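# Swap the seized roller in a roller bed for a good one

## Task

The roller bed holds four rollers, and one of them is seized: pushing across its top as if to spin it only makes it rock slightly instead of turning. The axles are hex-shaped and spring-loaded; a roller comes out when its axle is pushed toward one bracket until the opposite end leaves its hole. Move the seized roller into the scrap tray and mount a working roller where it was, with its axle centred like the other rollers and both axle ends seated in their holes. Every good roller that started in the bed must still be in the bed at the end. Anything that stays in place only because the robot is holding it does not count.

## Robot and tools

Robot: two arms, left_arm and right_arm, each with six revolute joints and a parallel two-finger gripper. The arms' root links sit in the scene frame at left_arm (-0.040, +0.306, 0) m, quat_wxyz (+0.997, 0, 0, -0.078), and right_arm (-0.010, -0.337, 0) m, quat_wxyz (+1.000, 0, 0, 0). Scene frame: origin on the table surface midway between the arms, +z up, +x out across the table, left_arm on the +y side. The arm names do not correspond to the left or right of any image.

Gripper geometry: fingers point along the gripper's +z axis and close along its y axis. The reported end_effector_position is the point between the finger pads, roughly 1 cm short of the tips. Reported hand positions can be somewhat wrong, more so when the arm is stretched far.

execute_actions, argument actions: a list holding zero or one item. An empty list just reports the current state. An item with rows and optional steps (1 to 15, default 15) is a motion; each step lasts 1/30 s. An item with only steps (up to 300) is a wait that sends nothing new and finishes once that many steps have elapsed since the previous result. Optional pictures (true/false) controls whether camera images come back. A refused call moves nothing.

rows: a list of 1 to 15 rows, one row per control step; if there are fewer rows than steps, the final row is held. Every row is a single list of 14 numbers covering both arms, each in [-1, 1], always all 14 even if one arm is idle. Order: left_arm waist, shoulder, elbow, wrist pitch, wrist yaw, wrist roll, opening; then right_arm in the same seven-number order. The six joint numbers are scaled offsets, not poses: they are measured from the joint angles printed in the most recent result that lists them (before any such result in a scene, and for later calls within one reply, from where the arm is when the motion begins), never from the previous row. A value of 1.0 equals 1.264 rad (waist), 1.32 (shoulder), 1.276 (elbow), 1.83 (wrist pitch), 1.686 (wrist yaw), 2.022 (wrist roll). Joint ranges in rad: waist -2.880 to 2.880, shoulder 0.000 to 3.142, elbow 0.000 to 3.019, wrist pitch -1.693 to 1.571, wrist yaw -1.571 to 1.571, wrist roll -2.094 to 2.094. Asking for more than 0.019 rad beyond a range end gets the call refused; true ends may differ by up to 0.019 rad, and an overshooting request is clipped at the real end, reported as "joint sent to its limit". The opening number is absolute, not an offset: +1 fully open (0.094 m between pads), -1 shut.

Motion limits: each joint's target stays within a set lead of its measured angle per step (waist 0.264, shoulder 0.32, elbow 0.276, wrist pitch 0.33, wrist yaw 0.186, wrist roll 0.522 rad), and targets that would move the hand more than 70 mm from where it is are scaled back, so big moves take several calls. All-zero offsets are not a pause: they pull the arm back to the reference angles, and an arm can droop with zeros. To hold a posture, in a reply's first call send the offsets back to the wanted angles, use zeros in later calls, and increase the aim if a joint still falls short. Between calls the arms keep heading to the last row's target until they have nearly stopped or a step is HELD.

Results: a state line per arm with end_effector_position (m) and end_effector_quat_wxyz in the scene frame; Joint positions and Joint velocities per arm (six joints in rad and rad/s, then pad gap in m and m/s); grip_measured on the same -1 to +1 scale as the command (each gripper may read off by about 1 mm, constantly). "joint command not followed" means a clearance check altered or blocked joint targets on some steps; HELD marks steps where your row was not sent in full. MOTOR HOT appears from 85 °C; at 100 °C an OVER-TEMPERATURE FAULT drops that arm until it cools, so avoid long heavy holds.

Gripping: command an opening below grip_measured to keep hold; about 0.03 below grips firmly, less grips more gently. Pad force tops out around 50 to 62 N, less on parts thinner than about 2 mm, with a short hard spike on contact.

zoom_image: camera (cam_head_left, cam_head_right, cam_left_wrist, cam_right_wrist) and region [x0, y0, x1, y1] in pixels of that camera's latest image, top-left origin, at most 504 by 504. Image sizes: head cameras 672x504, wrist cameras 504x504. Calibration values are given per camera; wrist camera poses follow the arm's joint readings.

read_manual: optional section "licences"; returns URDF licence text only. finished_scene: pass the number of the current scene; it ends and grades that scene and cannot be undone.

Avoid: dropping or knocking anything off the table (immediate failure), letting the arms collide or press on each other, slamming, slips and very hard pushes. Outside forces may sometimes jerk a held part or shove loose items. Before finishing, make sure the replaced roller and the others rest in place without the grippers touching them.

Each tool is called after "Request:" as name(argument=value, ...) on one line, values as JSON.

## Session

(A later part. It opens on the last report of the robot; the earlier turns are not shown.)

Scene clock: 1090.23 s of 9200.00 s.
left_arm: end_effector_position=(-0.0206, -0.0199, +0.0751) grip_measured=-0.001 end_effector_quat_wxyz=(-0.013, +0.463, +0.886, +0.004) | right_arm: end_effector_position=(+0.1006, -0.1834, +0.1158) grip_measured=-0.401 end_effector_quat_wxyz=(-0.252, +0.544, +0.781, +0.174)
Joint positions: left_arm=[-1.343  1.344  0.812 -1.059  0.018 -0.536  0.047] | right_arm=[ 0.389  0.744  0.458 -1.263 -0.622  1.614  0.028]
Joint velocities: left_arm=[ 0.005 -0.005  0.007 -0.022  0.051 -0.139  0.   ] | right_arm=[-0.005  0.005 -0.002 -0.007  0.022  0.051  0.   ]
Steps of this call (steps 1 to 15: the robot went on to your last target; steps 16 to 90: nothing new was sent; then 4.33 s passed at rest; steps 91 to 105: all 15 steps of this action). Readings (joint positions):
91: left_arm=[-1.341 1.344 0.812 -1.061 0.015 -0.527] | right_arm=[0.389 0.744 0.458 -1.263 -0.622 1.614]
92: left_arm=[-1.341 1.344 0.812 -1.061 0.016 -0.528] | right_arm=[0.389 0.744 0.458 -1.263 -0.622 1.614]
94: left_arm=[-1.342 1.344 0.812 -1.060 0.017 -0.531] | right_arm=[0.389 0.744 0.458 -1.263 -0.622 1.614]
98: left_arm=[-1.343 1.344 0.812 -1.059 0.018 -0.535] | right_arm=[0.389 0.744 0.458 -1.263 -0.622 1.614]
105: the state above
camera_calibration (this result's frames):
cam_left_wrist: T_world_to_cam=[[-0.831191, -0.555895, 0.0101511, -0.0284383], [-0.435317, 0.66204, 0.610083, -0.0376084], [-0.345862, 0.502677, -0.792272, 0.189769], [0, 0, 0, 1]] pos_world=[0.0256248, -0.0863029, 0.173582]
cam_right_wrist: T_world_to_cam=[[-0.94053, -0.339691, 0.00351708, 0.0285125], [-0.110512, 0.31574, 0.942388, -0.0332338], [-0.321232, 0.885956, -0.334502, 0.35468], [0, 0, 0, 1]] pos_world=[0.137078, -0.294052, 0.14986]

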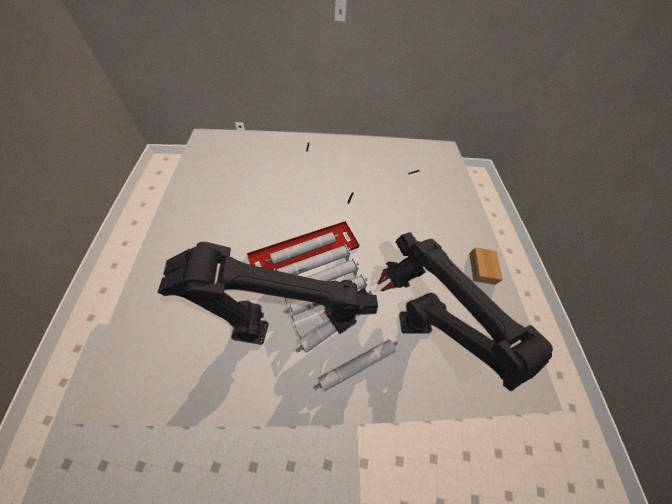

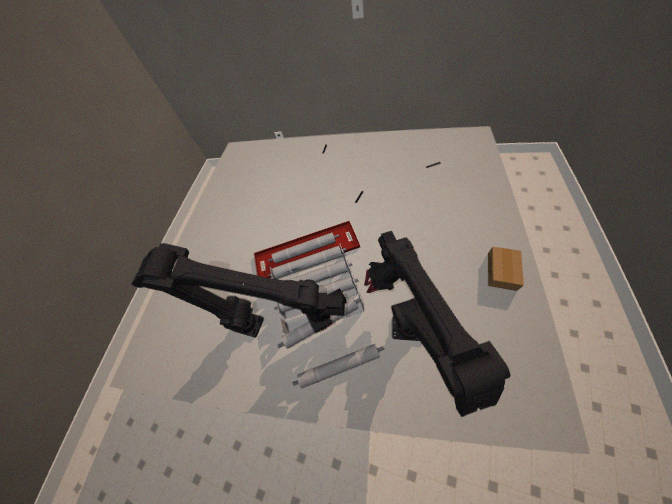

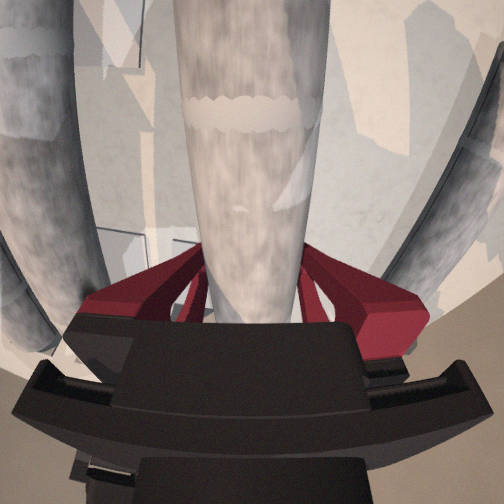

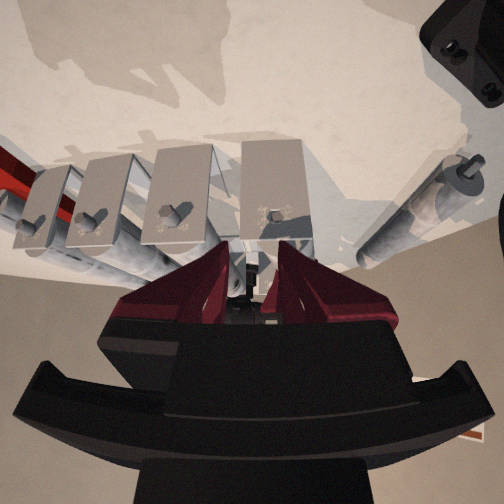

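Request:
execute_actions(actions=[{"rows":[[0.008,-0.02,0.055,0.008,-0.008,-0.012,-0.1,0,0,0.02,0,0,0,-0.4],[0.011,-0.02,0.055,0.008,-0.012,-0.015,-0.1,0,0,0.02,0,0,0,-0.4],[0.014,-0.02,0.055,0.008,-0.012,-0.017,-0.1,0,0,0.02,0,0,0,-0.4]],"steps":15}])

Request:
zoom_image(camera="cam_right_wrist", region=[250, 192, 300, 242])

Scene clock: 1094.70 s of 9200.00 s.
left_arm: end_effector_position=(-0.0195, -0.0198, +0.0751) grip_measured=-0.001 end_effector_quat_wxyz=(-0.010, +0.460, +0.888, +0.006) | right_arm: end_effector_position=(+0.1006, -0.1834, +0.1158) grip_measured=-0.401 end_effector_quat_wxyz=(-0.252, +0.544, +0.781, +0.174)
Joint positions: left_arm=[-1.343  1.344  0.812 -1.059  0.012 -0.544  0.047] | right_arm=[ 0.389  0.744  0.458 -1.263 -0.622  1.614  0.028]
Joint velocities: left_arm=[ 0.005 -0.015 -0.017 -0.007 -0.007  0.037 -0.   ] | right_arm=[ 0.005 -0.015 -0.017 -0.007 -0.037 -0.081  0.   ]
Steps of this call (steps 1 to 15: the robot went on to your last target; steps 16 to 90: nothing new was sent; then 0.97 s passed at rest; steps 91 to 105: all 15 steps of this action). Readings (joint positions):
91: left_arm=[-1.343 1.344 0.812 -1.059 0.017 -0.537] | right_arm=[0.389 0.744 0.458 -1.263 -0.622 1.614]
92: left_arm=[-1.343 1.344 0.812 -1.059 0.014 -0.539] | right_arm=[0.389 0.744 0.458 -1.263 -0.622 1.614]
94: left_arm=[-1.343 1.344 0.812 -1.059 0.012 -0.541] | right_arm=[0.389 0.744 0.458 -1.263 -0.622 1.614]
98: left_arm=[-1.343 1.344 0.812 -1.059 0.012 -0.543] | right_arm=[0.389 0.744 0.458 -1.263 -0.622 1.614]
105: the state above
camera_calibration (this result's frames):
cam_left_wrist: T_world_to_cam=[[-0.827264, -0.561797, 0.00434713, -0.027074], [-0.444037, 0.65856, 0.607561, -0.0372166], [-0.344188, 0.500683, -0.794261, 0.190243], [0, 0, 0, 1]] pos_world=[0.0265565, -0.0859521, 0.173832]
cam_right_wrist: T_world_to_cam=[[-0.94053, -0.339691, 0.00351708, 0.0285125], [-0.110512, 0.31574, 0.942388, -0.0332338], [-0.321232, 0.885956, -0.334502, 0.35468], [0, 0, 0, 1]] pos_world=[0.137078, -0.294052, 0.14986]

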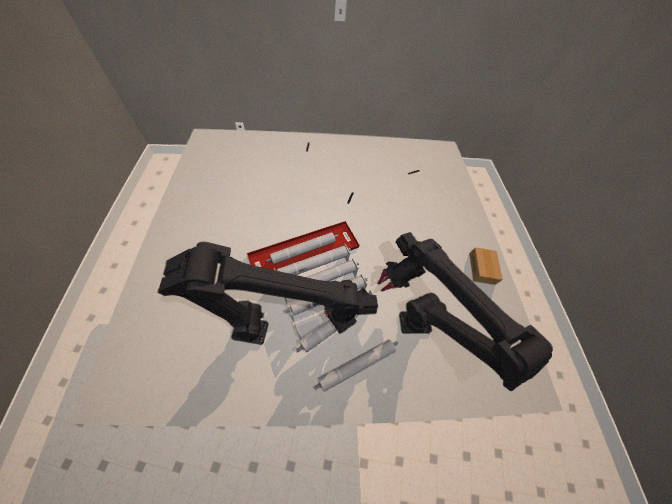

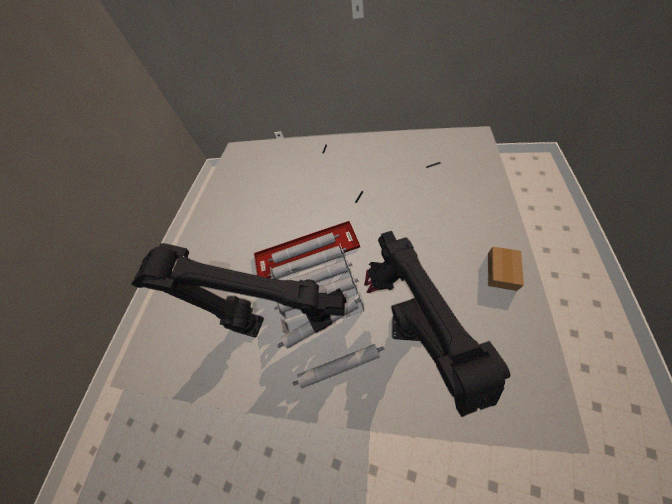

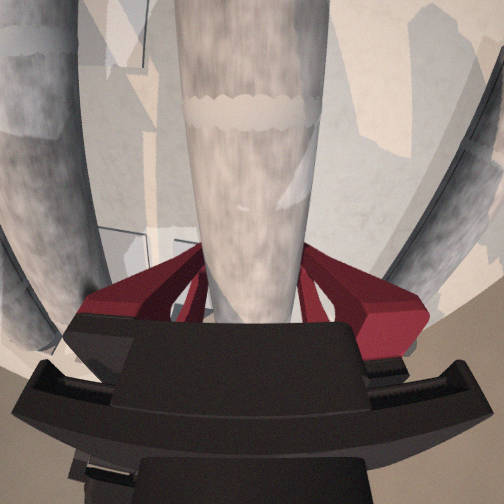

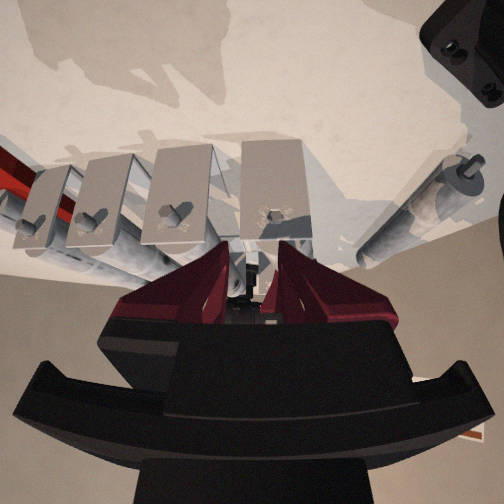

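Region (250, 192, 300, 242) of cam_right_wrist's 504x504 image, scaled by 10.080, with more detail than that image has.

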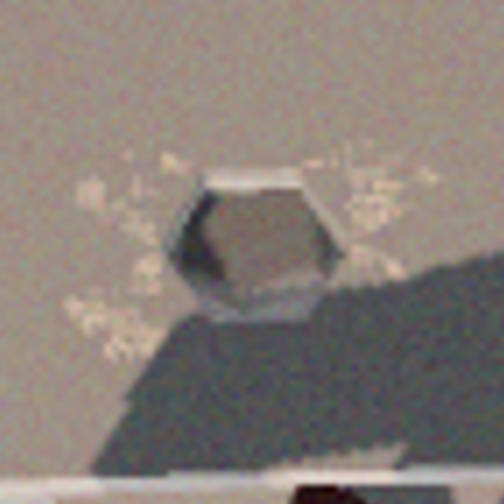

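Request:
execute_actions(actions=[{"rows":[[0.012,-0.02,0.055,0.008,-0.008,-0.014,-0.1,0,0,0.02,0,0,0,-0.4],[0.014,-0.02,0.055,0.008,-0.01,-0.017,-0.1,0,0,0.02,0,0,0,-0.4],[0.016,-0.02,0.055,0.008,-0.01,-0.019,-0.1,0,0,0.02,0,0,0,-0.4]],"steps":15}])

Request:
zoom_image(camera="cam_right_wrist", region=[250, 192, 300, 242])

Scene clock: 1108.70 s of 9200.00 s.
left_arm: end_effector_position=(-0.0175, -0.0197, +0.0751) grip_measured=-0.001 end_effector_quat_wxyz=(-0.008, +0.452, +0.892, +0.007) | right_arm: end_effector_position=(+0.1006, -0.1834, +0.1158) grip_measured=-0.401 end_effector_quat_wxyz=(-0.252, +0.544, +0.781, +0.174)
Joint positions: left_arm=[-1.34   1.344  0.812 -1.059  0.005 -0.558  0.047] | right_arm=[ 0.389  0.744  0.458 -1.263 -0.622  1.614  0.028]
Joint velocities: left_arm=[-0.005 -0.024  0.002  0.007 -0.007 -0.037  0.   ] | right_arm=[-0.005  0.005  0.007  0.007 -0.022 -0.066 -0.   ]
Steps of this call (steps 1 to 15: the robot went on to your last target; steps 16 to 90: nothing new was sent; then 10.50 s passed at rest; steps 91 to 105: all 15 steps of this action). Readings (joint positions):
91: left_arm=[-1.343 1.344 0.812 -1.059 0.012 -0.544] | right_arm=[0.389 0.744 0.458 -1.263 -0.622 1.614]
92: left_arm=[-1.343 1.344 0.812 -1.059 0.011 -0.544] | right_arm=[0.389 0.744 0.458 -1.263 -0.622 1.614]
94: left_arm=[-1.343 1.344 0.812 -1.059 0.010 -0.548] | right_arm=[0.389 0.744 0.458 -1.263 -0.622 1.614]
98: left_arm=[-1.341 1.344 0.812 -1.059 0.006 -0.555] | right_arm=[0.389 0.744 0.458 -1.263 -0.622 1.614]
105: the state above
camera_calibration (this result's frames):
cam_left_wrist: T_world_to_cam=[[-0.817587, -0.575803, -0.00155777, -0.0250178], [-0.459279, 0.650496, 0.604912, -0.0366488], [-0.347297, 0.495283, -0.796291, 0.19084], [0, 0, 0, 1]] pos_world=[0.0289918, -0.0850852, 0.174094]
cam_right_wrist: T_world_to_cam=[[-0.94053, -0.339691, 0.00351708, 0.0285125], [-0.110512, 0.31574, 0.942388, -0.0332338], [-0.321232, 0.885956, -0.334502, 0.35468], [0, 0, 0, 1]] pos_world=[0.137078, -0.294052, 0.14986]

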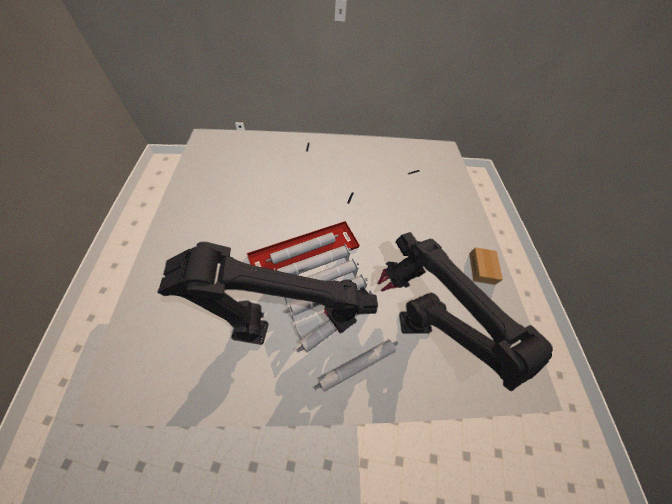

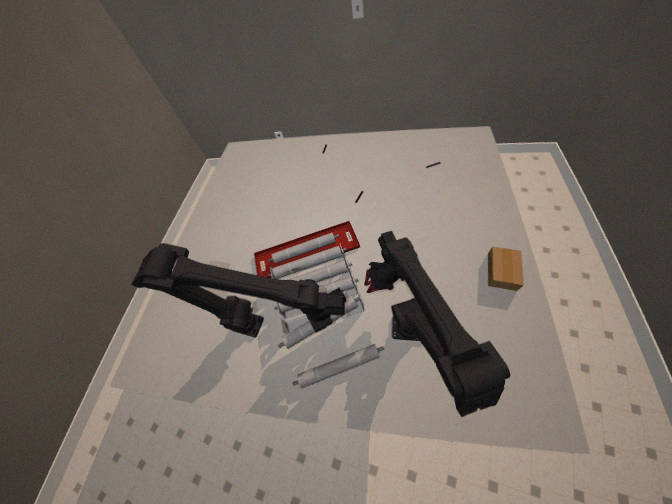

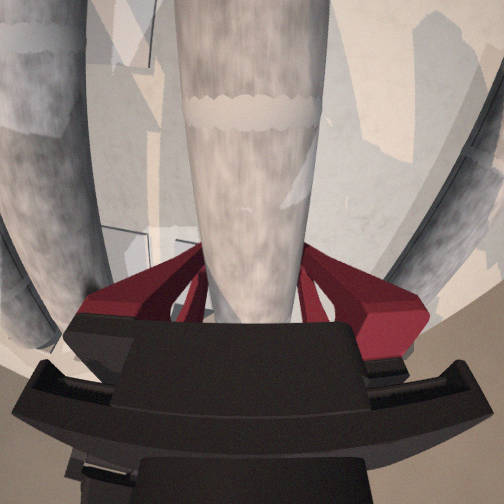

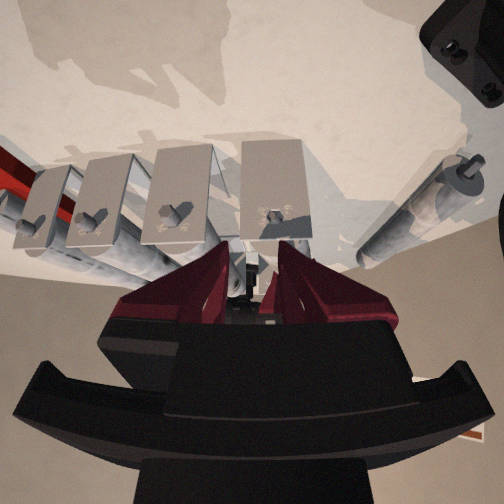

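Region (250, 192, 300, 242) of cam_right_wrist's 504x504 image, scaled by 10.080, with more detail than that image has.

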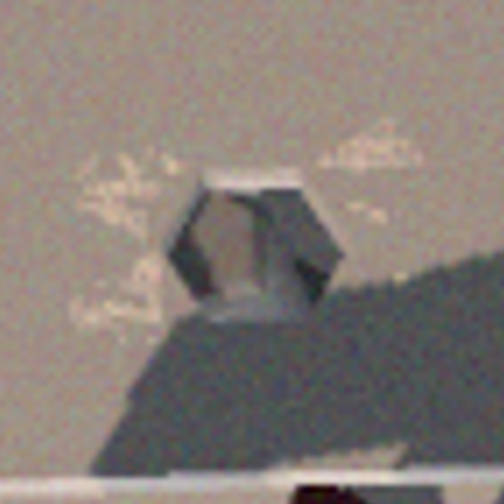

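Request:
execute_actions(actions=[{"rows":[[0,-0.02,0.055,0.008,0,0.008,-0.1,0,0,0.02,0,0,0,-0.4],[0,-0.02,0.055,0.008,0,0.012,-0.1,0,0,0.02,0,0,0,-0.4],[0,-0.02,0.055,0.008,0,0.016,-0.1,0,0,0.02,0,0,0,-0.4]],"steps":15}])

Request:
zoom_image(camera="cam_right_wrist", region=[250, 192, 300, 242])

Scene clock: 1116.27 s of 9200.00 s.
left_arm: end_effector_position=(-0.0177, -0.0197, +0.0751) grip_measured=-0.001 end_effector_quat_wxyz=(-0.008, +0.453, +0.891, +0.007) | right_arm: end_effector_position=(+0.1006, -0.1834, +0.1158) grip_measured=-0.401 end_effector_quat_wxyz=(-0.252, +0.544, +0.781, +0.174)
Joint positions: left_arm=[-1.34   1.344  0.812 -1.059  0.006 -0.556  0.047] | right_arm=[ 0.389  0.744  0.458 -1.263 -0.622  1.614  0.028]
Joint velocities: left_arm=[-0.005 -0.005 -0.022 -0.027 -0.007 -0.037  0.   ] | right_arm=[-0.005  0.005  0.007 -0.002  0.007 -0.022 -0.   ]
Steps of this call (steps 1 to 15: the robot went on to your last target; steps 16 to 90: nothing new was sent; then 4.07 s passed at rest; steps 91 to 105: all 15 steps of this action). Readings (joint positions):
91: left_arm=[-1.340 1.344 0.812 -1.059 0.006 -0.558] | right_arm=[0.389 0.744 0.458 -1.263 -0.622 1.614]
92: left_arm=[-1.340 1.344 0.812 -1.059 0.006 -0.558] | right_arm=[0.389 0.744 0.458 -1.263 -0.622 1.614]
94: left_arm=[-1.340 1.344 0.812 -1.059 0.006 -0.556] | right_arm=[0.389 0.744 0.458 -1.263 -0.622 1.614]
98: left_arm=[-1.340 1.344 0.812 -1.059 0.006 -0.556] | right_arm=[0.389 0.744 0.458 -1.263 -0.622 1.614]
105: the state above
camera_calibration (this result's frames):
cam_left_wrist: T_world_to_cam=[[-0.818675, -0.574256, -0.000863878, -0.0251712], [-0.457564, 0.651405, 0.605232, -0.036679], [-0.346996, 0.495884, -0.796048, 0.190799], [0, 0, 0, 1]] pos_world=[0.0288163, -0.0851759, 0.174063]
cam_right_wrist: T_world_to_cam=[[-0.94053, -0.339691, 0.00351708, 0.0285125], [-0.110512, 0.31574, 0.942388, -0.0332338], [-0.321232, 0.885956, -0.334502, 0.35468], [0, 0, 0, 1]] pos_world=[0.137078, -0.294052, 0.14986]

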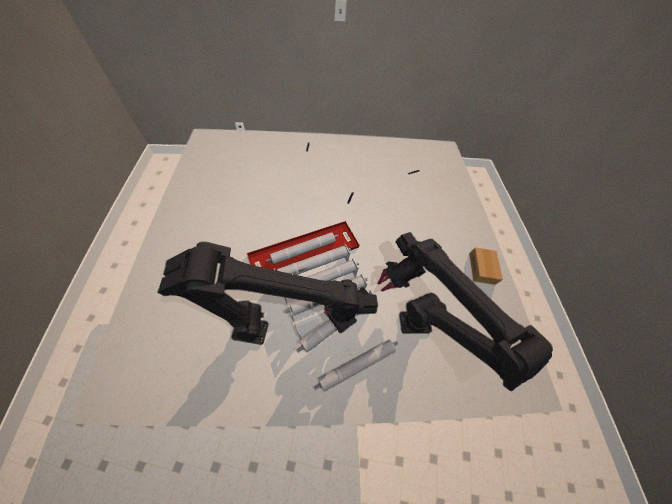

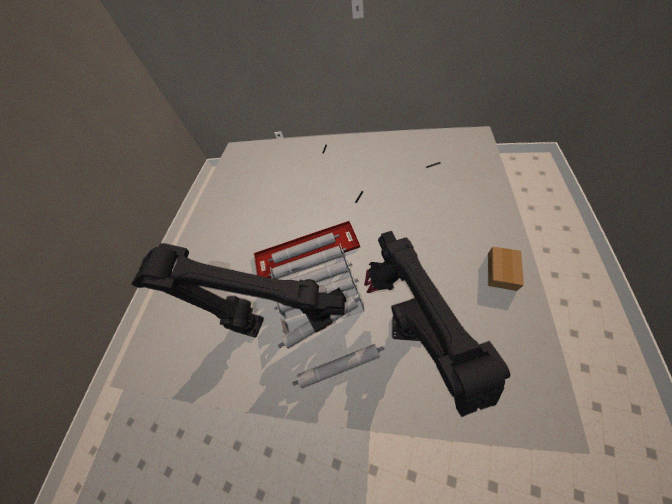

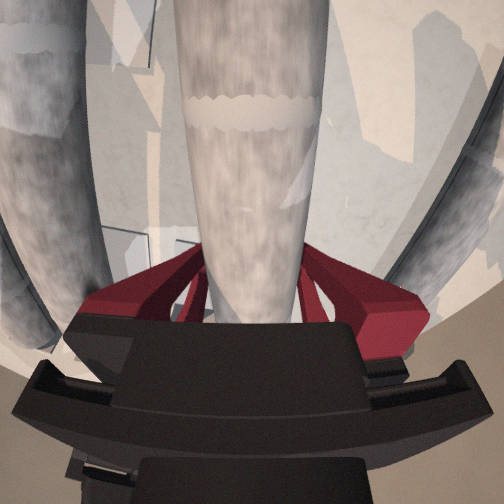

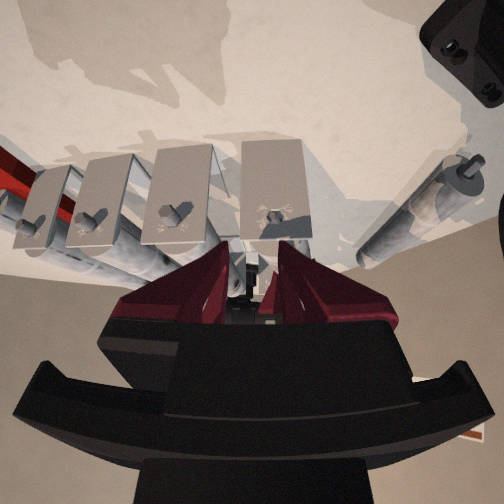

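Region (250, 192, 300, 242) of cam_right_wrist's 504x504 image, scaled by 10.080, with more detail than that image has.

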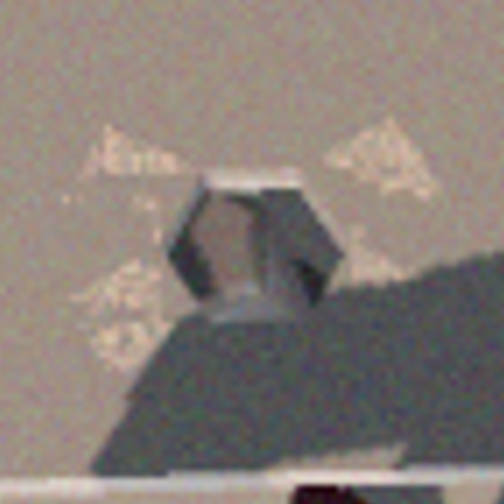

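Request:
execute_actions(actions=[{"rows":[[0,-0.025,0.04,-0.008,0,0.008,-0.1,0,0,0.02,0,0,0,-0.4],[0,-0.03,0.04,-0.014,0,0.01,-0.1,0,0,0.02,0,0,0,-0.4],[0,-0.035,0.05,-0.018,0,0.012,-0.1,0,0,0.02,0,0,0,-0.4],[0,-0.04,0.055,-0.021,0,0.014,-0.1,0,0,0.02,0,0,0,-0.4],[0,-0.045,0.06,-0.024,0,0.016,-0.1,0,0,0.02,0,0,0,-0.4],[0,-0.05,0.063,-0.027,0,0.018,-0.1,0,0,0.02,0,0,0,-0.4],[0,-0.055,0.066,-0.03,0,0.018,-0.1,0,0,0.02,0,0,0,-0.4],[0,-0.06,0.069,-0.033,0,0.018,-0.1,0,0,0.02,0,0,0,-0.4],[0,-0.065,0.072,-0.036,0,0.018,-0.1,0,0,0.02,0,0,0,-0.4],[0,-0.07,0.075,-0.039,0,0.018,-0.1,0,0,0.02,0,0,0,-0.2],[0,-0.075,0.077,-0.04,0,0.018,-0.1,0,0,0.02,0,0,0,0.2]],"steps":15}], pictures=false)

Request:
execute_actions(actions=[{"steps":10}])

Request:
zoom_image(camera="cam_right_wrist", region=[230, 195, 320, 285])

Scene clock: 1139.23 s of 9200.00 s.
left_arm: end_effector_position=(-0.0179, -0.0168, +0.1000) grip_measured=-0.001 end_effector_quat_wxyz=(-0.003, +0.462, +0.887, -0.000) | right_arm: end_effector_position=(+0.1006, -0.1834, +0.1158) grip_measured=+0.197 end_effector_quat_wxyz=(-0.252, +0.544, +0.781, +0.174)
Joint positions: left_arm=[-1.34   1.288  0.835 -1.121  0.006 -0.537  0.047] | right_arm=[ 0.389  0.744  0.458 -1.263 -0.622  1.614  0.056]
Joint velocities: left_arm=[-0.015 -0.151  0.11   0.017 -0.007  0.051 -0.002] | right_arm=[ 0.005  0.005 -0.002 -0.012  0.007  0.007  0.002]
Steps of this call (steps 1 to 15: the robot went on to your last target; steps 16 to 90: nothing new was sent; then 19.47 s passed at rest; steps 91 to 105: all 15 steps of this action). Readings (joint positions):
91: left_arm=[-1.340 1.344 0.812 -1.061 0.006 -0.556] | right_arm=[0.389 0.744 0.458 -1.263 -0.622 1.614]
92: left_arm=[-1.340 1.344 0.812 -1.064 0.006 -0.555] | right_arm=[0.389 0.744 0.458 -1.263 -0.622 1.614]
94: left_arm=[-1.340 1.344 0.812 -1.073 0.006 -0.552] | right_arm=[0.389 0.744 0.458 -1.263 -0.622 1.614]
98: left_arm=[-1.340 1.335 0.814 -1.098 0.006 -0.543] | right_arm=[0.389 0.744 0.458 -1.263 -0.622 1.614]
105: the state above

Scene clock: 1139.57 s of 9200.00 s.
left_arm: end_effector_position=(-0.0177, -0.0194, +0.1044) grip_measured=-0.001 end_effector_quat_wxyz=(-0.000, +0.462, +0.887, -0.005) | right_arm: end_effector_position=(+0.1006, -0.1834, +0.1158) grip_measured=+0.198 end_effector_quat_wxyz=(-0.252, +0.544, +0.781, +0.174)
Joint positions: left_arm=[-1.34   1.282  0.842 -1.123  0.006 -0.536  0.047] | right_arm=[ 0.389  0.744  0.458 -1.263 -0.622  1.614  0.056]
Joint velocities: left_arm=[-0.015 -0.015 -0.012 -0.012  0.022 -0.007 -0.001] | right_arm=[ 0.005 -0.005  0.022 -0.002 -0.007 -0.037 -0.   ]
Steps of this call (steps 1 to 10: the robot went on to your last target). Readings (joint positions):
1: left_arm=[-1.340 1.285 0.838 -1.121 0.006 -0.537] | right_arm=[0.389 0.744 0.458 -1.263 -0.622 1.614]
2: left_arm=[-1.340 1.283 0.840 -1.121 0.006 -0.537] | right_arm=[0.389 0.744 0.458 -1.263 -0.622 1.614]
4: left_arm=[-1.340 1.282 0.842 -1.121 0.006 -0.537] | right_arm=[0.389 0.744 0.458 -1.263 -0.622 1.614]
8: left_arm=[-1.340 1.282 0.842 -1.123 0.006 -0.536] | right_arm=[0.389 0.744 0.458 -1.263 -0.622 1.614]
10: the state above
camera_calibration (this result's frames):
cam_left_wrist: T_world_to_cam=[[-0.829917, -0.557719, 0.0137111, -0.0264064], [-0.445572, 0.677425, 0.585287, -0.051818], [-0.335714, 0.47963, -0.81071, 0.215422], [0, 0, 0, 1]] pos_world=[0.0273163, -0.0829473, 0.205335]
cam_right_wrist: T_world_to_cam=[[-0.94053, -0.339691, 0.00351708, 0.0285125], [-0.110512, 0.31574, 0.942388, -0.0332338], [-0.321232, 0.885956, -0.334502, 0.35468], [0, 0, 0, 1]] pos_world=[0.137078, -0.294052, 0.14986]

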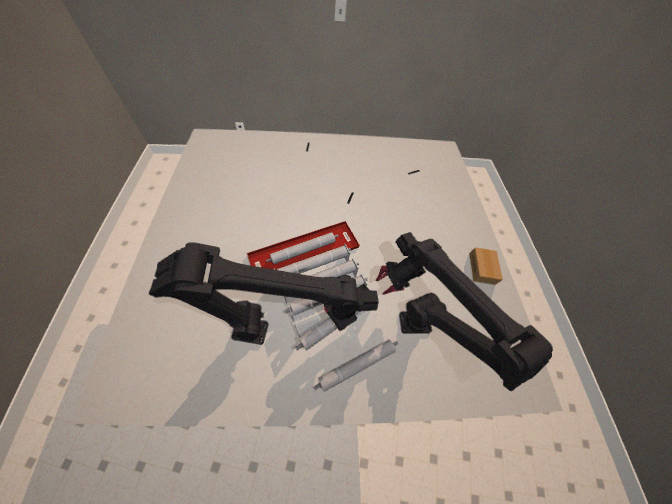

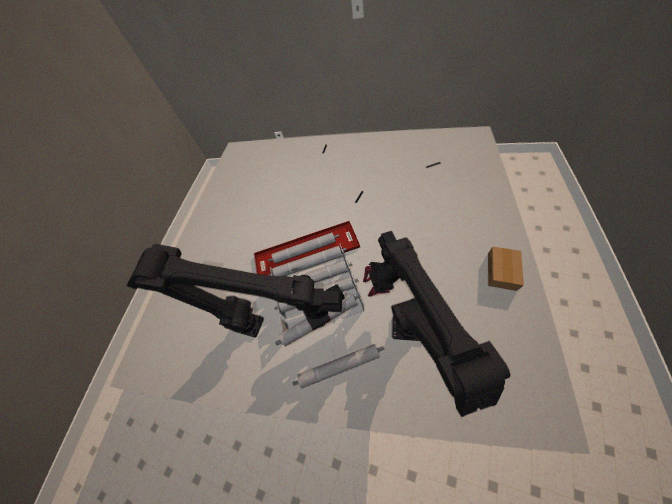

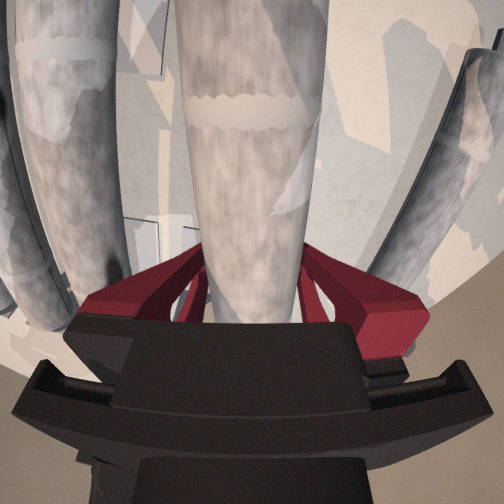

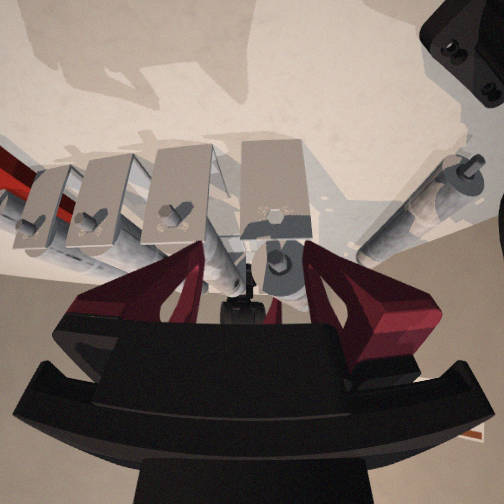

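Region (230, 195, 320, 285) of cam_right_wrist's 504x504 image, scaled by 5.600, with more detail than that image has.

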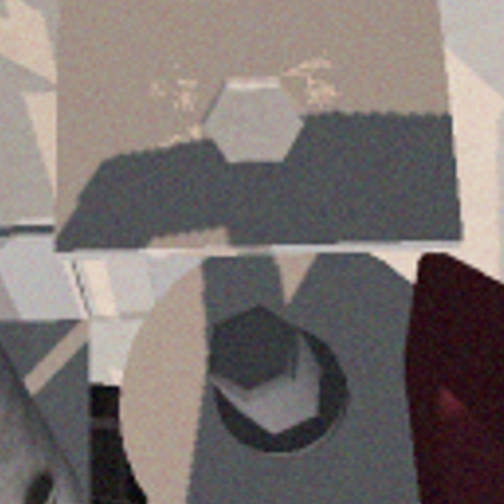

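Request:
execute_actions(actions=[{"rows":[[0,-0.018,0.055,0,0,0,-0.1,0,0,0.02,0,0,0,0.2],[0,-0.014,0.058,0,0,0,-0.1,0,0,0.02,0,0,0,0.2],[0,-0.011,0.061,0,0,0,-0.1,0,0,0.02,0,0,0,0.2],[0,-0.008,0.064,0,0,0,-0.1,0,0,0.02,0,0,0,0.2],[0,-0.005,0.067,0,0,0,-0.1,0,0,0.02,0,0,0,0.2],[0,-0.002,0.07,0,0,0,-0.1,0,0,0.02,0,0,0,0.2],[0,0.001,0.073,0,0,0,-0.1,0,0,0.02,0,0,0,0.2],[0,0.004,0.075,0,0,0,-0.1,0,0,0.02,0,0,0,0.2],[0,0.007,0.075,0,0,0,-0.1,0,0,0.02,0,0,0,0.2]],"steps":15}])

Request:
zoom_image(camera="cam_right_wrist", region=[230, 195, 320, 285])

Scene clock: 1147.57 s of 9200.00 s.
left_arm: end_effector_position=(-0.0171, -0.0273, +0.1041) grip_measured=-0.001 end_effector_quat_wxyz=(-0.001, +0.462, +0.887, -0.003) | right_arm: end_effector_position=(+0.1006, -0.1834, +0.1158) grip_measured=+0.198 end_effector_quat_wxyz=(-0.252, +0.544, +0.781, +0.174)
Joint positions: left_arm=[-1.34   1.307  0.863 -1.123  0.006 -0.536  0.047] | right_arm=[ 0.389  0.744  0.458 -1.263 -0.622  1.614  0.056]
Joint velocities: left_arm=[-0.005 -0.015 -0.007  0.002  0.007 -0.007 -0.   ] | right_arm=[ 0.005 -0.005  0.002 -0.012 -0.051 -0.007 -0.001]
Steps of this call (steps 1 to 15: the robot went on to your last target; steps 16 to 90: nothing new was sent; then 4.50 s passed at rest; steps 91 to 105: all 15 steps of this action). Readings (joint positions):
91: left_arm=[-1.340 1.282 0.842 -1.123 0.006 -0.536] | right_arm=[0.389 0.744 0.458 -1.263 -0.622 1.614]
92: left_arm=[-1.340 1.282 0.842 -1.123 0.006 -0.536] | right_arm=[0.389 0.744 0.458 -1.263 -0.622 1.614]
94: left_arm=[-1.340 1.282 0.842 -1.123 0.006 -0.536] | right_arm=[0.389 0.744 0.458 -1.263 -0.622 1.614]
98: left_arm=[-1.340 1.290 0.850 -1.123 0.006 -0.536] | right_arm=[0.389 0.744 0.458 -1.263 -0.622 1.614]
105: the state above
camera_calibration (this result's frames):
cam_left_wrist: T_world_to_cam=[[-0.830126, -0.557451, 0.0118228, -0.0301267], [-0.44515, 0.675364, 0.587983, -0.0463044], [-0.335756, 0.482837, -0.808787, 0.218991], [0, 0, 0, 1]] pos_world=[0.0279061, -0.0912586, 0.204699]
cam_right_wrist: T_world_to_cam=[[-0.94053, -0.339691, 0.00351708, 0.0285125], [-0.110512, 0.31574, 0.942388, -0.0332338], [-0.321232, 0.885956, -0.334502, 0.35468], [0, 0, 0, 1]] pos_world=[0.137078, -0.294052, 0.14986]

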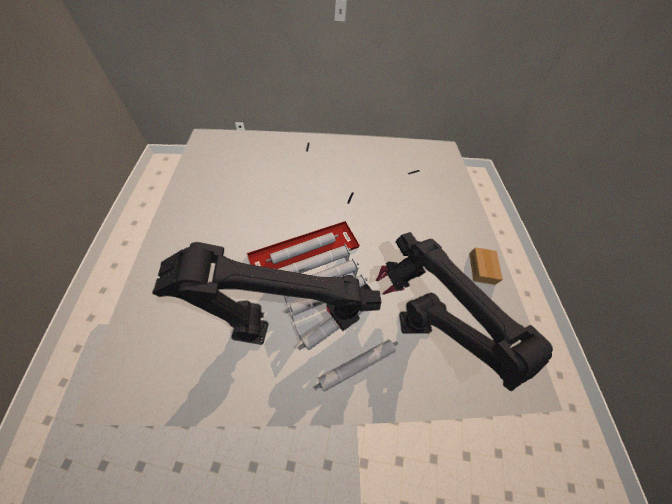

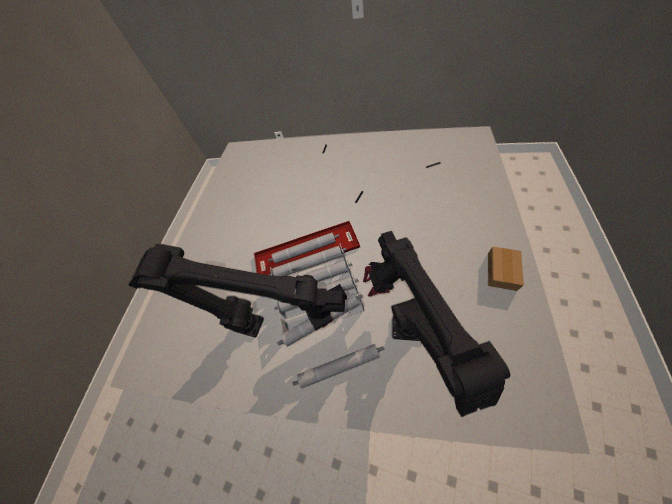

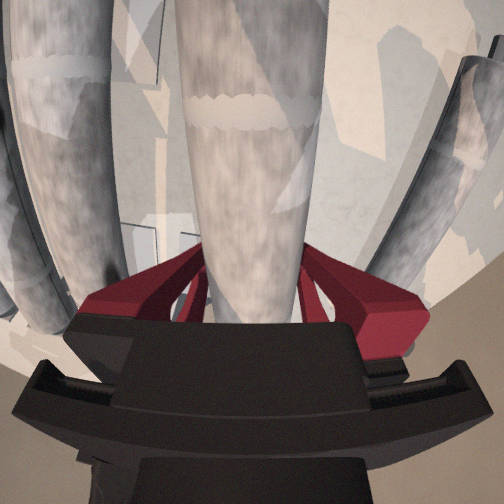

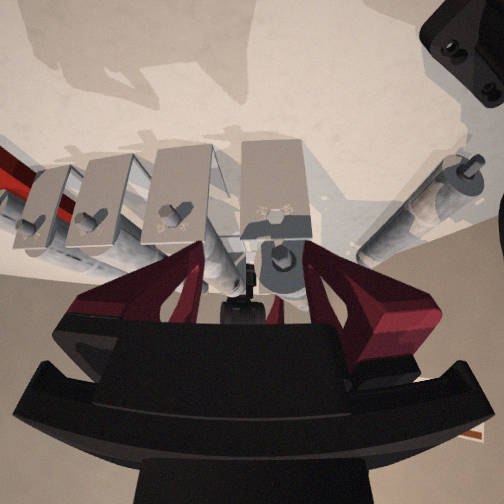

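Region (230, 195, 320, 285) of cam_right_wrist's 504x504 image, scaled by 5.600, with more detail than that image has.

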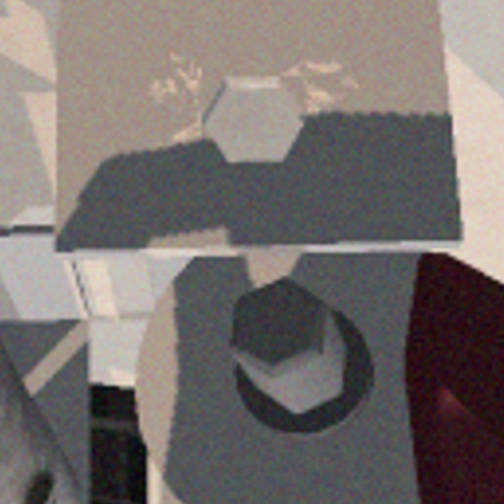

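Request:
execute_actions(actions=[{"rows":[[0,-0.012,0.04,0,0,0,-0.1,0,0,0.02,0,0,0,0.2],[0,-0.009,0.04,0,0,0,-0.1,0,0,0.02,0,0,0,0.2],[0,-0.006,0.04,0,0,0,-0.1,0,0,0.02,0,0,0,0.2],[0,-0.003,0.04,0,0,0,-0.1,0,0,0.02,0,0,0,0.2],[0,0,0.04,0,0,0,-0.1,0,0,0.02,0,0,0,0.2],[0,0.002,0.04,0,0,0,-0.1,0,0,0.02,0,0,0,0.2]],"steps":15}], pictures=false)

Request:
execute_actions(actions=[{"rows":[[0.004,-0.008,0.04,0,0,-0.008,-0.1,0,0,0.02,0,0,0,0.2],[0.004,-0.008,0.04,0,0,-0.011,-0.1,0,0,0.02,0,0,0,0.2],[0.004,-0.008,0.04,0,0,-0.014,-0.1,0,0,0.02,0,0,0,0.2],[0.004,-0.008,0.04,0,0,-0.016,-0.1,0,0,0.02,0,0,0,0.2]],"steps":15}])

Request:
zoom_image(camera="cam_right_wrist", region=[230, 195, 320, 285])

Scene clock: 1156.33 s of 9200.00 s.
left_arm: end_effector_position=(-0.0171, -0.0268, +0.0988) grip_measured=-0.001 end_effector_quat_wxyz=(-0.006, +0.462, +0.887, +0.004) | right_arm: end_effector_position=(+0.1006, -0.1834, +0.1158) grip_measured=+0.198 end_effector_quat_wxyz=(-0.252, +0.544, +0.781, +0.174)
Joint positions: left_arm=[-1.34   1.323  0.863 -1.123  0.006 -0.536  0.047] | right_arm=[ 0.389  0.744  0.458 -1.263 -0.622  1.614  0.056]
Joint velocities: left_arm=[-0.015 -0.015  0.017 -0.002  0.007 -0.037 -0.   ] | right_arm=[-0.005  0.005 -0.012  0.002 -0.007 -0.037 -0.   ]
Steps of this call (steps 1 to 15: the robot went on to your last target; steps 16 to 90: nothing new was sent; then 5.27 s passed at rest; steps 91 to 105: all 15 steps of this action). Readings (joint positions):
91: left_arm=[-1.340 1.307 0.863 -1.123 0.006 -0.536] | right_arm=[0.389 0.744 0.458 -1.263 -0.622 1.614]
92: left_arm=[-1.340 1.307 0.863 -1.123 0.006 -0.536] | right_arm=[0.389 0.744 0.458 -1.263 -0.622 1.614]
94: left_arm=[-1.340 1.308 0.863 -1.123 0.006 -0.536] | right_arm=[0.389 0.744 0.458 -1.263 -0.622 1.614]
98: left_arm=[-1.340 1.317 0.863 -1.123 0.006 -0.536] | right_arm=[0.389 0.744 0.458 -1.263 -0.622 1.614]
105: the state above

Scene clock: 1156.83 s of 9200.00 s.
left_arm: end_effector_position=(-0.0171, -0.0268, +0.0988) grip_measured=-0.001 end_effector_quat_wxyz=(-0.006, +0.458, +0.889, +0.004) | right_arm: end_effector_position=(+0.1006, -0.1834, +0.1158) grip_measured=+0.198 end_effector_quat_wxyz=(-0.252, +0.544, +0.781, +0.174)
Joint positions: left_arm=[-1.34   1.323  0.863 -1.123  0.006 -0.546  0.047] | right_arm=[ 0.389  0.744  0.458 -1.263 -0.622  1.614  0.056]
Joint velocities: left_arm=[ 0.005 -0.005 -0.002  0.022 -0.022 -0.037 -0.001] | right_arm=[-0.005  0.015  0.002 -0.022  0.007 -0.007  0.001]
Steps of this call (steps 1 to 15: all 15 steps of this action). Readings (joint positions):
1: left_arm=[-1.340 1.323 0.863 -1.123 0.006 -0.536] | right_arm=[0.389 0.744 0.458 -1.263 -0.622 1.614]
2: left_arm=[-1.340 1.323 0.863 -1.123 0.006 -0.536] | right_arm=[0.389 0.744 0.458 -1.263 -0.622 1.614]
4: left_arm=[-1.340 1.323 0.863 -1.123 0.006 -0.539] | right_arm=[0.389 0.744 0.458 -1.263 -0.622 1.614]
8: left_arm=[-1.340 1.323 0.863 -1.123 0.006 -0.544] | right_arm=[0.389 0.744 0.458 -1.263 -0.622 1.614]
15: the state above
camera_calibration (this result's frames):
cam_left_wrist: T_world_to_cam=[[-0.82433, -0.566099, 0.00337679, -0.0291211], [-0.451318, 0.660768, 0.599748, -0.045226], [-0.341748, 0.492866, -0.800182, 0.213818], [0, 0, 0, 1]] pos_world=[0.0286552, -0.0919853, 0.198316]
cam_right_wrist: T_world_to_cam=[[-0.94053, -0.339691, 0.00351708, 0.0285125], [-0.110512, 0.31574, 0.942388, -0.0332338], [-0.321232, 0.885956, -0.334502, 0.35468], [0, 0, 0, 1]] pos_world=[0.137078, -0.294052, 0.14986]

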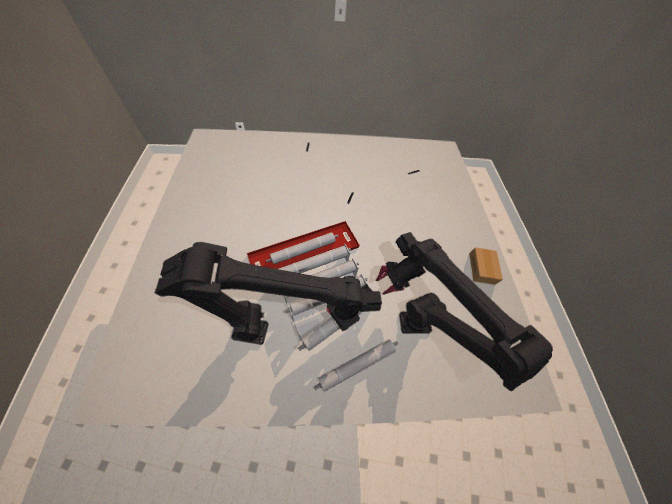

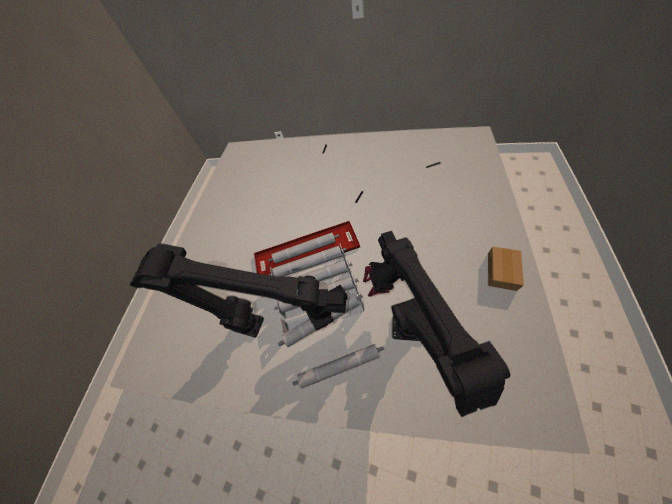

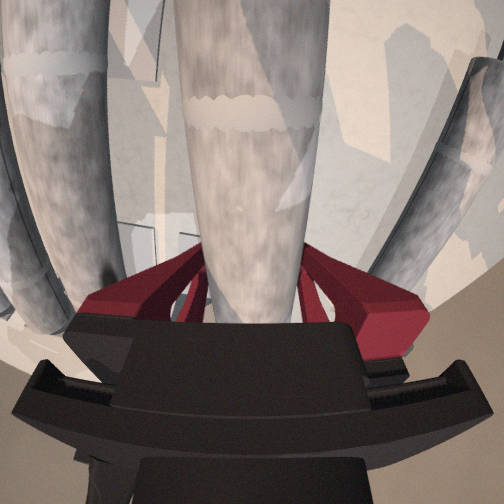

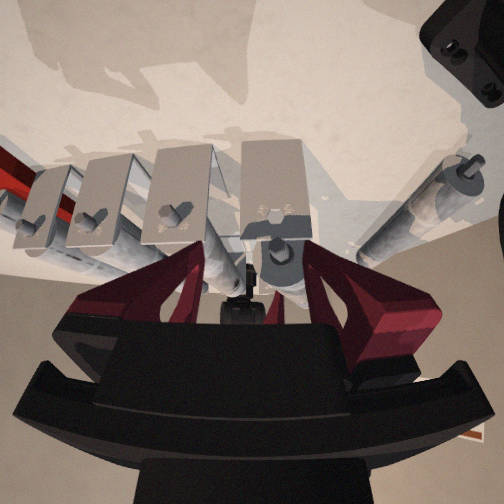

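Region (230, 195, 320, 285) of cam_right_wrist's 504x504 image, scaled by 5.600, with more detail than that image has.

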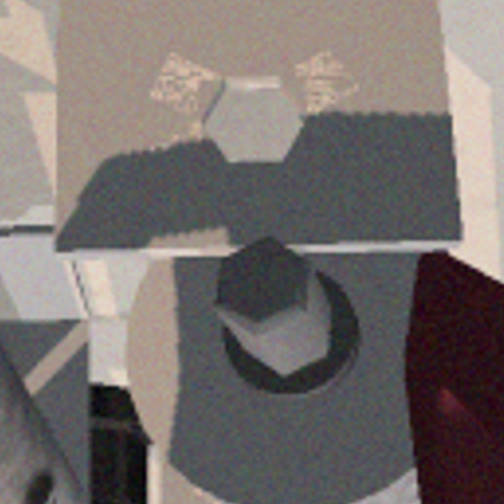

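Request:
execute_actions(actions=[])

Request:
zoom_image(camera="cam_right_wrist", region=[200,170,350,320])

Scene clock: 1176.87 s of 9200.00 s.
left_arm: end_effector_position=(-0.0171, -0.0268, +0.0988) grip_measured=-0.001 end_effector_quat_wxyz=(-0.006, +0.457, +0.889, +0.004) | right_arm: end_effector_position=(+0.1006, -0.1834, +0.1158) grip_measured=+0.198 end_effector_quat_wxyz=(-0.252, +0.544, +0.781, +0.174)
Joint positions: left_arm=[-1.34   1.323  0.863 -1.123  0.006 -0.547  0.047] | right_arm=[ 0.389  0.744  0.458 -1.263 -0.622  1.614  0.056]
Joint velocities: left_arm=[-0.005 -0.005 -0.007 -0.002 -0.11  -0.081  0.001] | right_arm=[-0.024  0.015 -0.007 -0.007  0.022  0.007 -0.001]
Steps of this call (steps 1 to 15: the robot went on to your last target; steps 16 to 90: nothing new was sent; then 17.03 s passed at rest). Readings (joint positions):
1: left_arm=[-1.340 1.323 0.863 -1.123 0.006 -0.547] | right_arm=[0.389 0.744 0.458 -1.263 -0.622 1.614]
2: left_arm=[-1.340 1.323 0.863 -1.123 0.006 -0.547] | right_arm=[0.389 0.744 0.458 -1.263 -0.622 1.614]
4: left_arm=[-1.340 1.323 0.863 -1.123 0.006 -0.547] | right_arm=[0.389 0.744 0.458 -1.263 -0.622 1.614]
8: left_arm=[-1.340 1.323 0.863 -1.123 0.006 -0.547] | right_arm=[0.389 0.744 0.458 -1.263 -0.622 1.614]
90: the state above
All arms were judged still, so your last target was given up. Only a new action makes them travel on or press farther. Fingers that are still opening or closing keep moving.
camera_calibration (this result's frames):
cam_left_wrist: T_world_to_cam=[[-0.824114, -0.566413, 0.0033715, -0.0291253], [-0.451573, 0.660594, 0.599748, -0.045235], [-0.341932, 0.492738, -0.800182, 0.213812], [0, 0, 0, 1]] pos_world=[0.0286796, -0.0919681, 0.198316]
cam_right_wrist: T_world_to_cam=[[-0.94053, -0.339691, 0.00351708, 0.0285125], [-0.110512, 0.31574, 0.942388, -0.0332338], [-0.321232, 0.885956, -0.334502, 0.35468], [0, 0, 0, 1]] pos_world=[0.137078, -0.294052, 0.14986]

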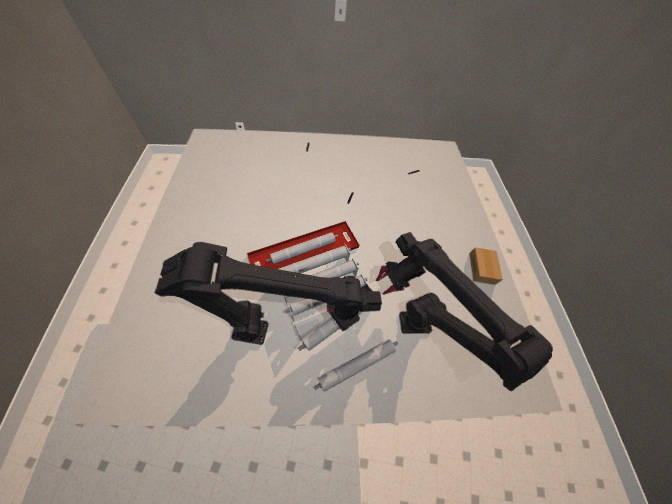

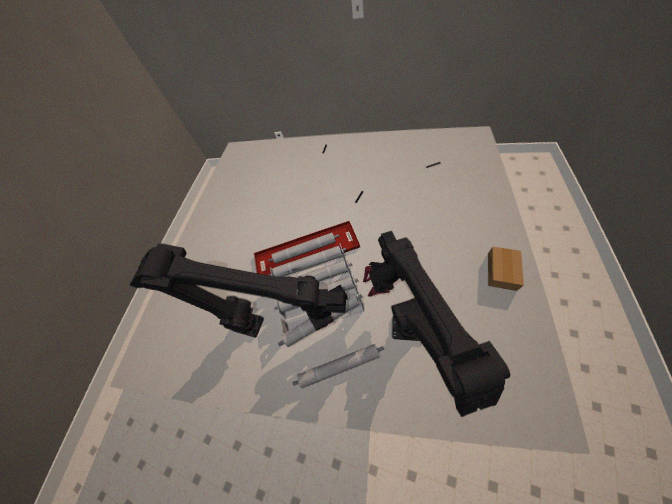

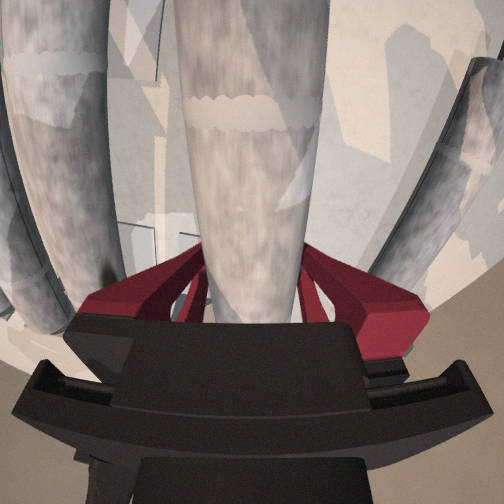

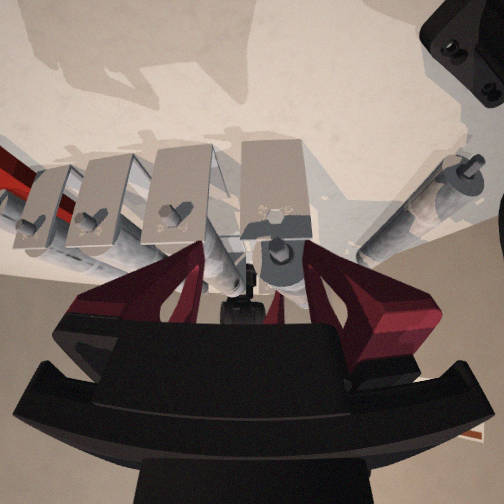

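Region (200, 170, 350, 320) of cam_right_wrist's 504x504 image, scaled by 3.360, with more detail than that image has.

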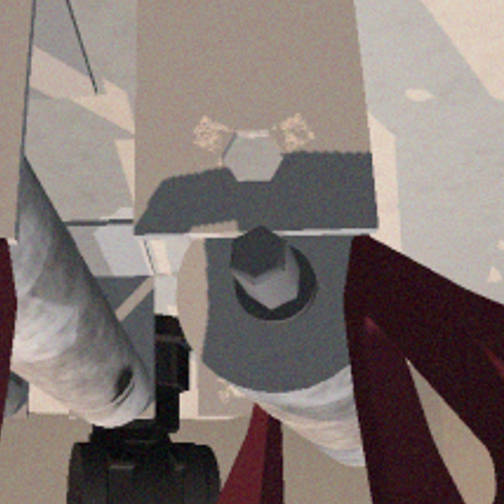

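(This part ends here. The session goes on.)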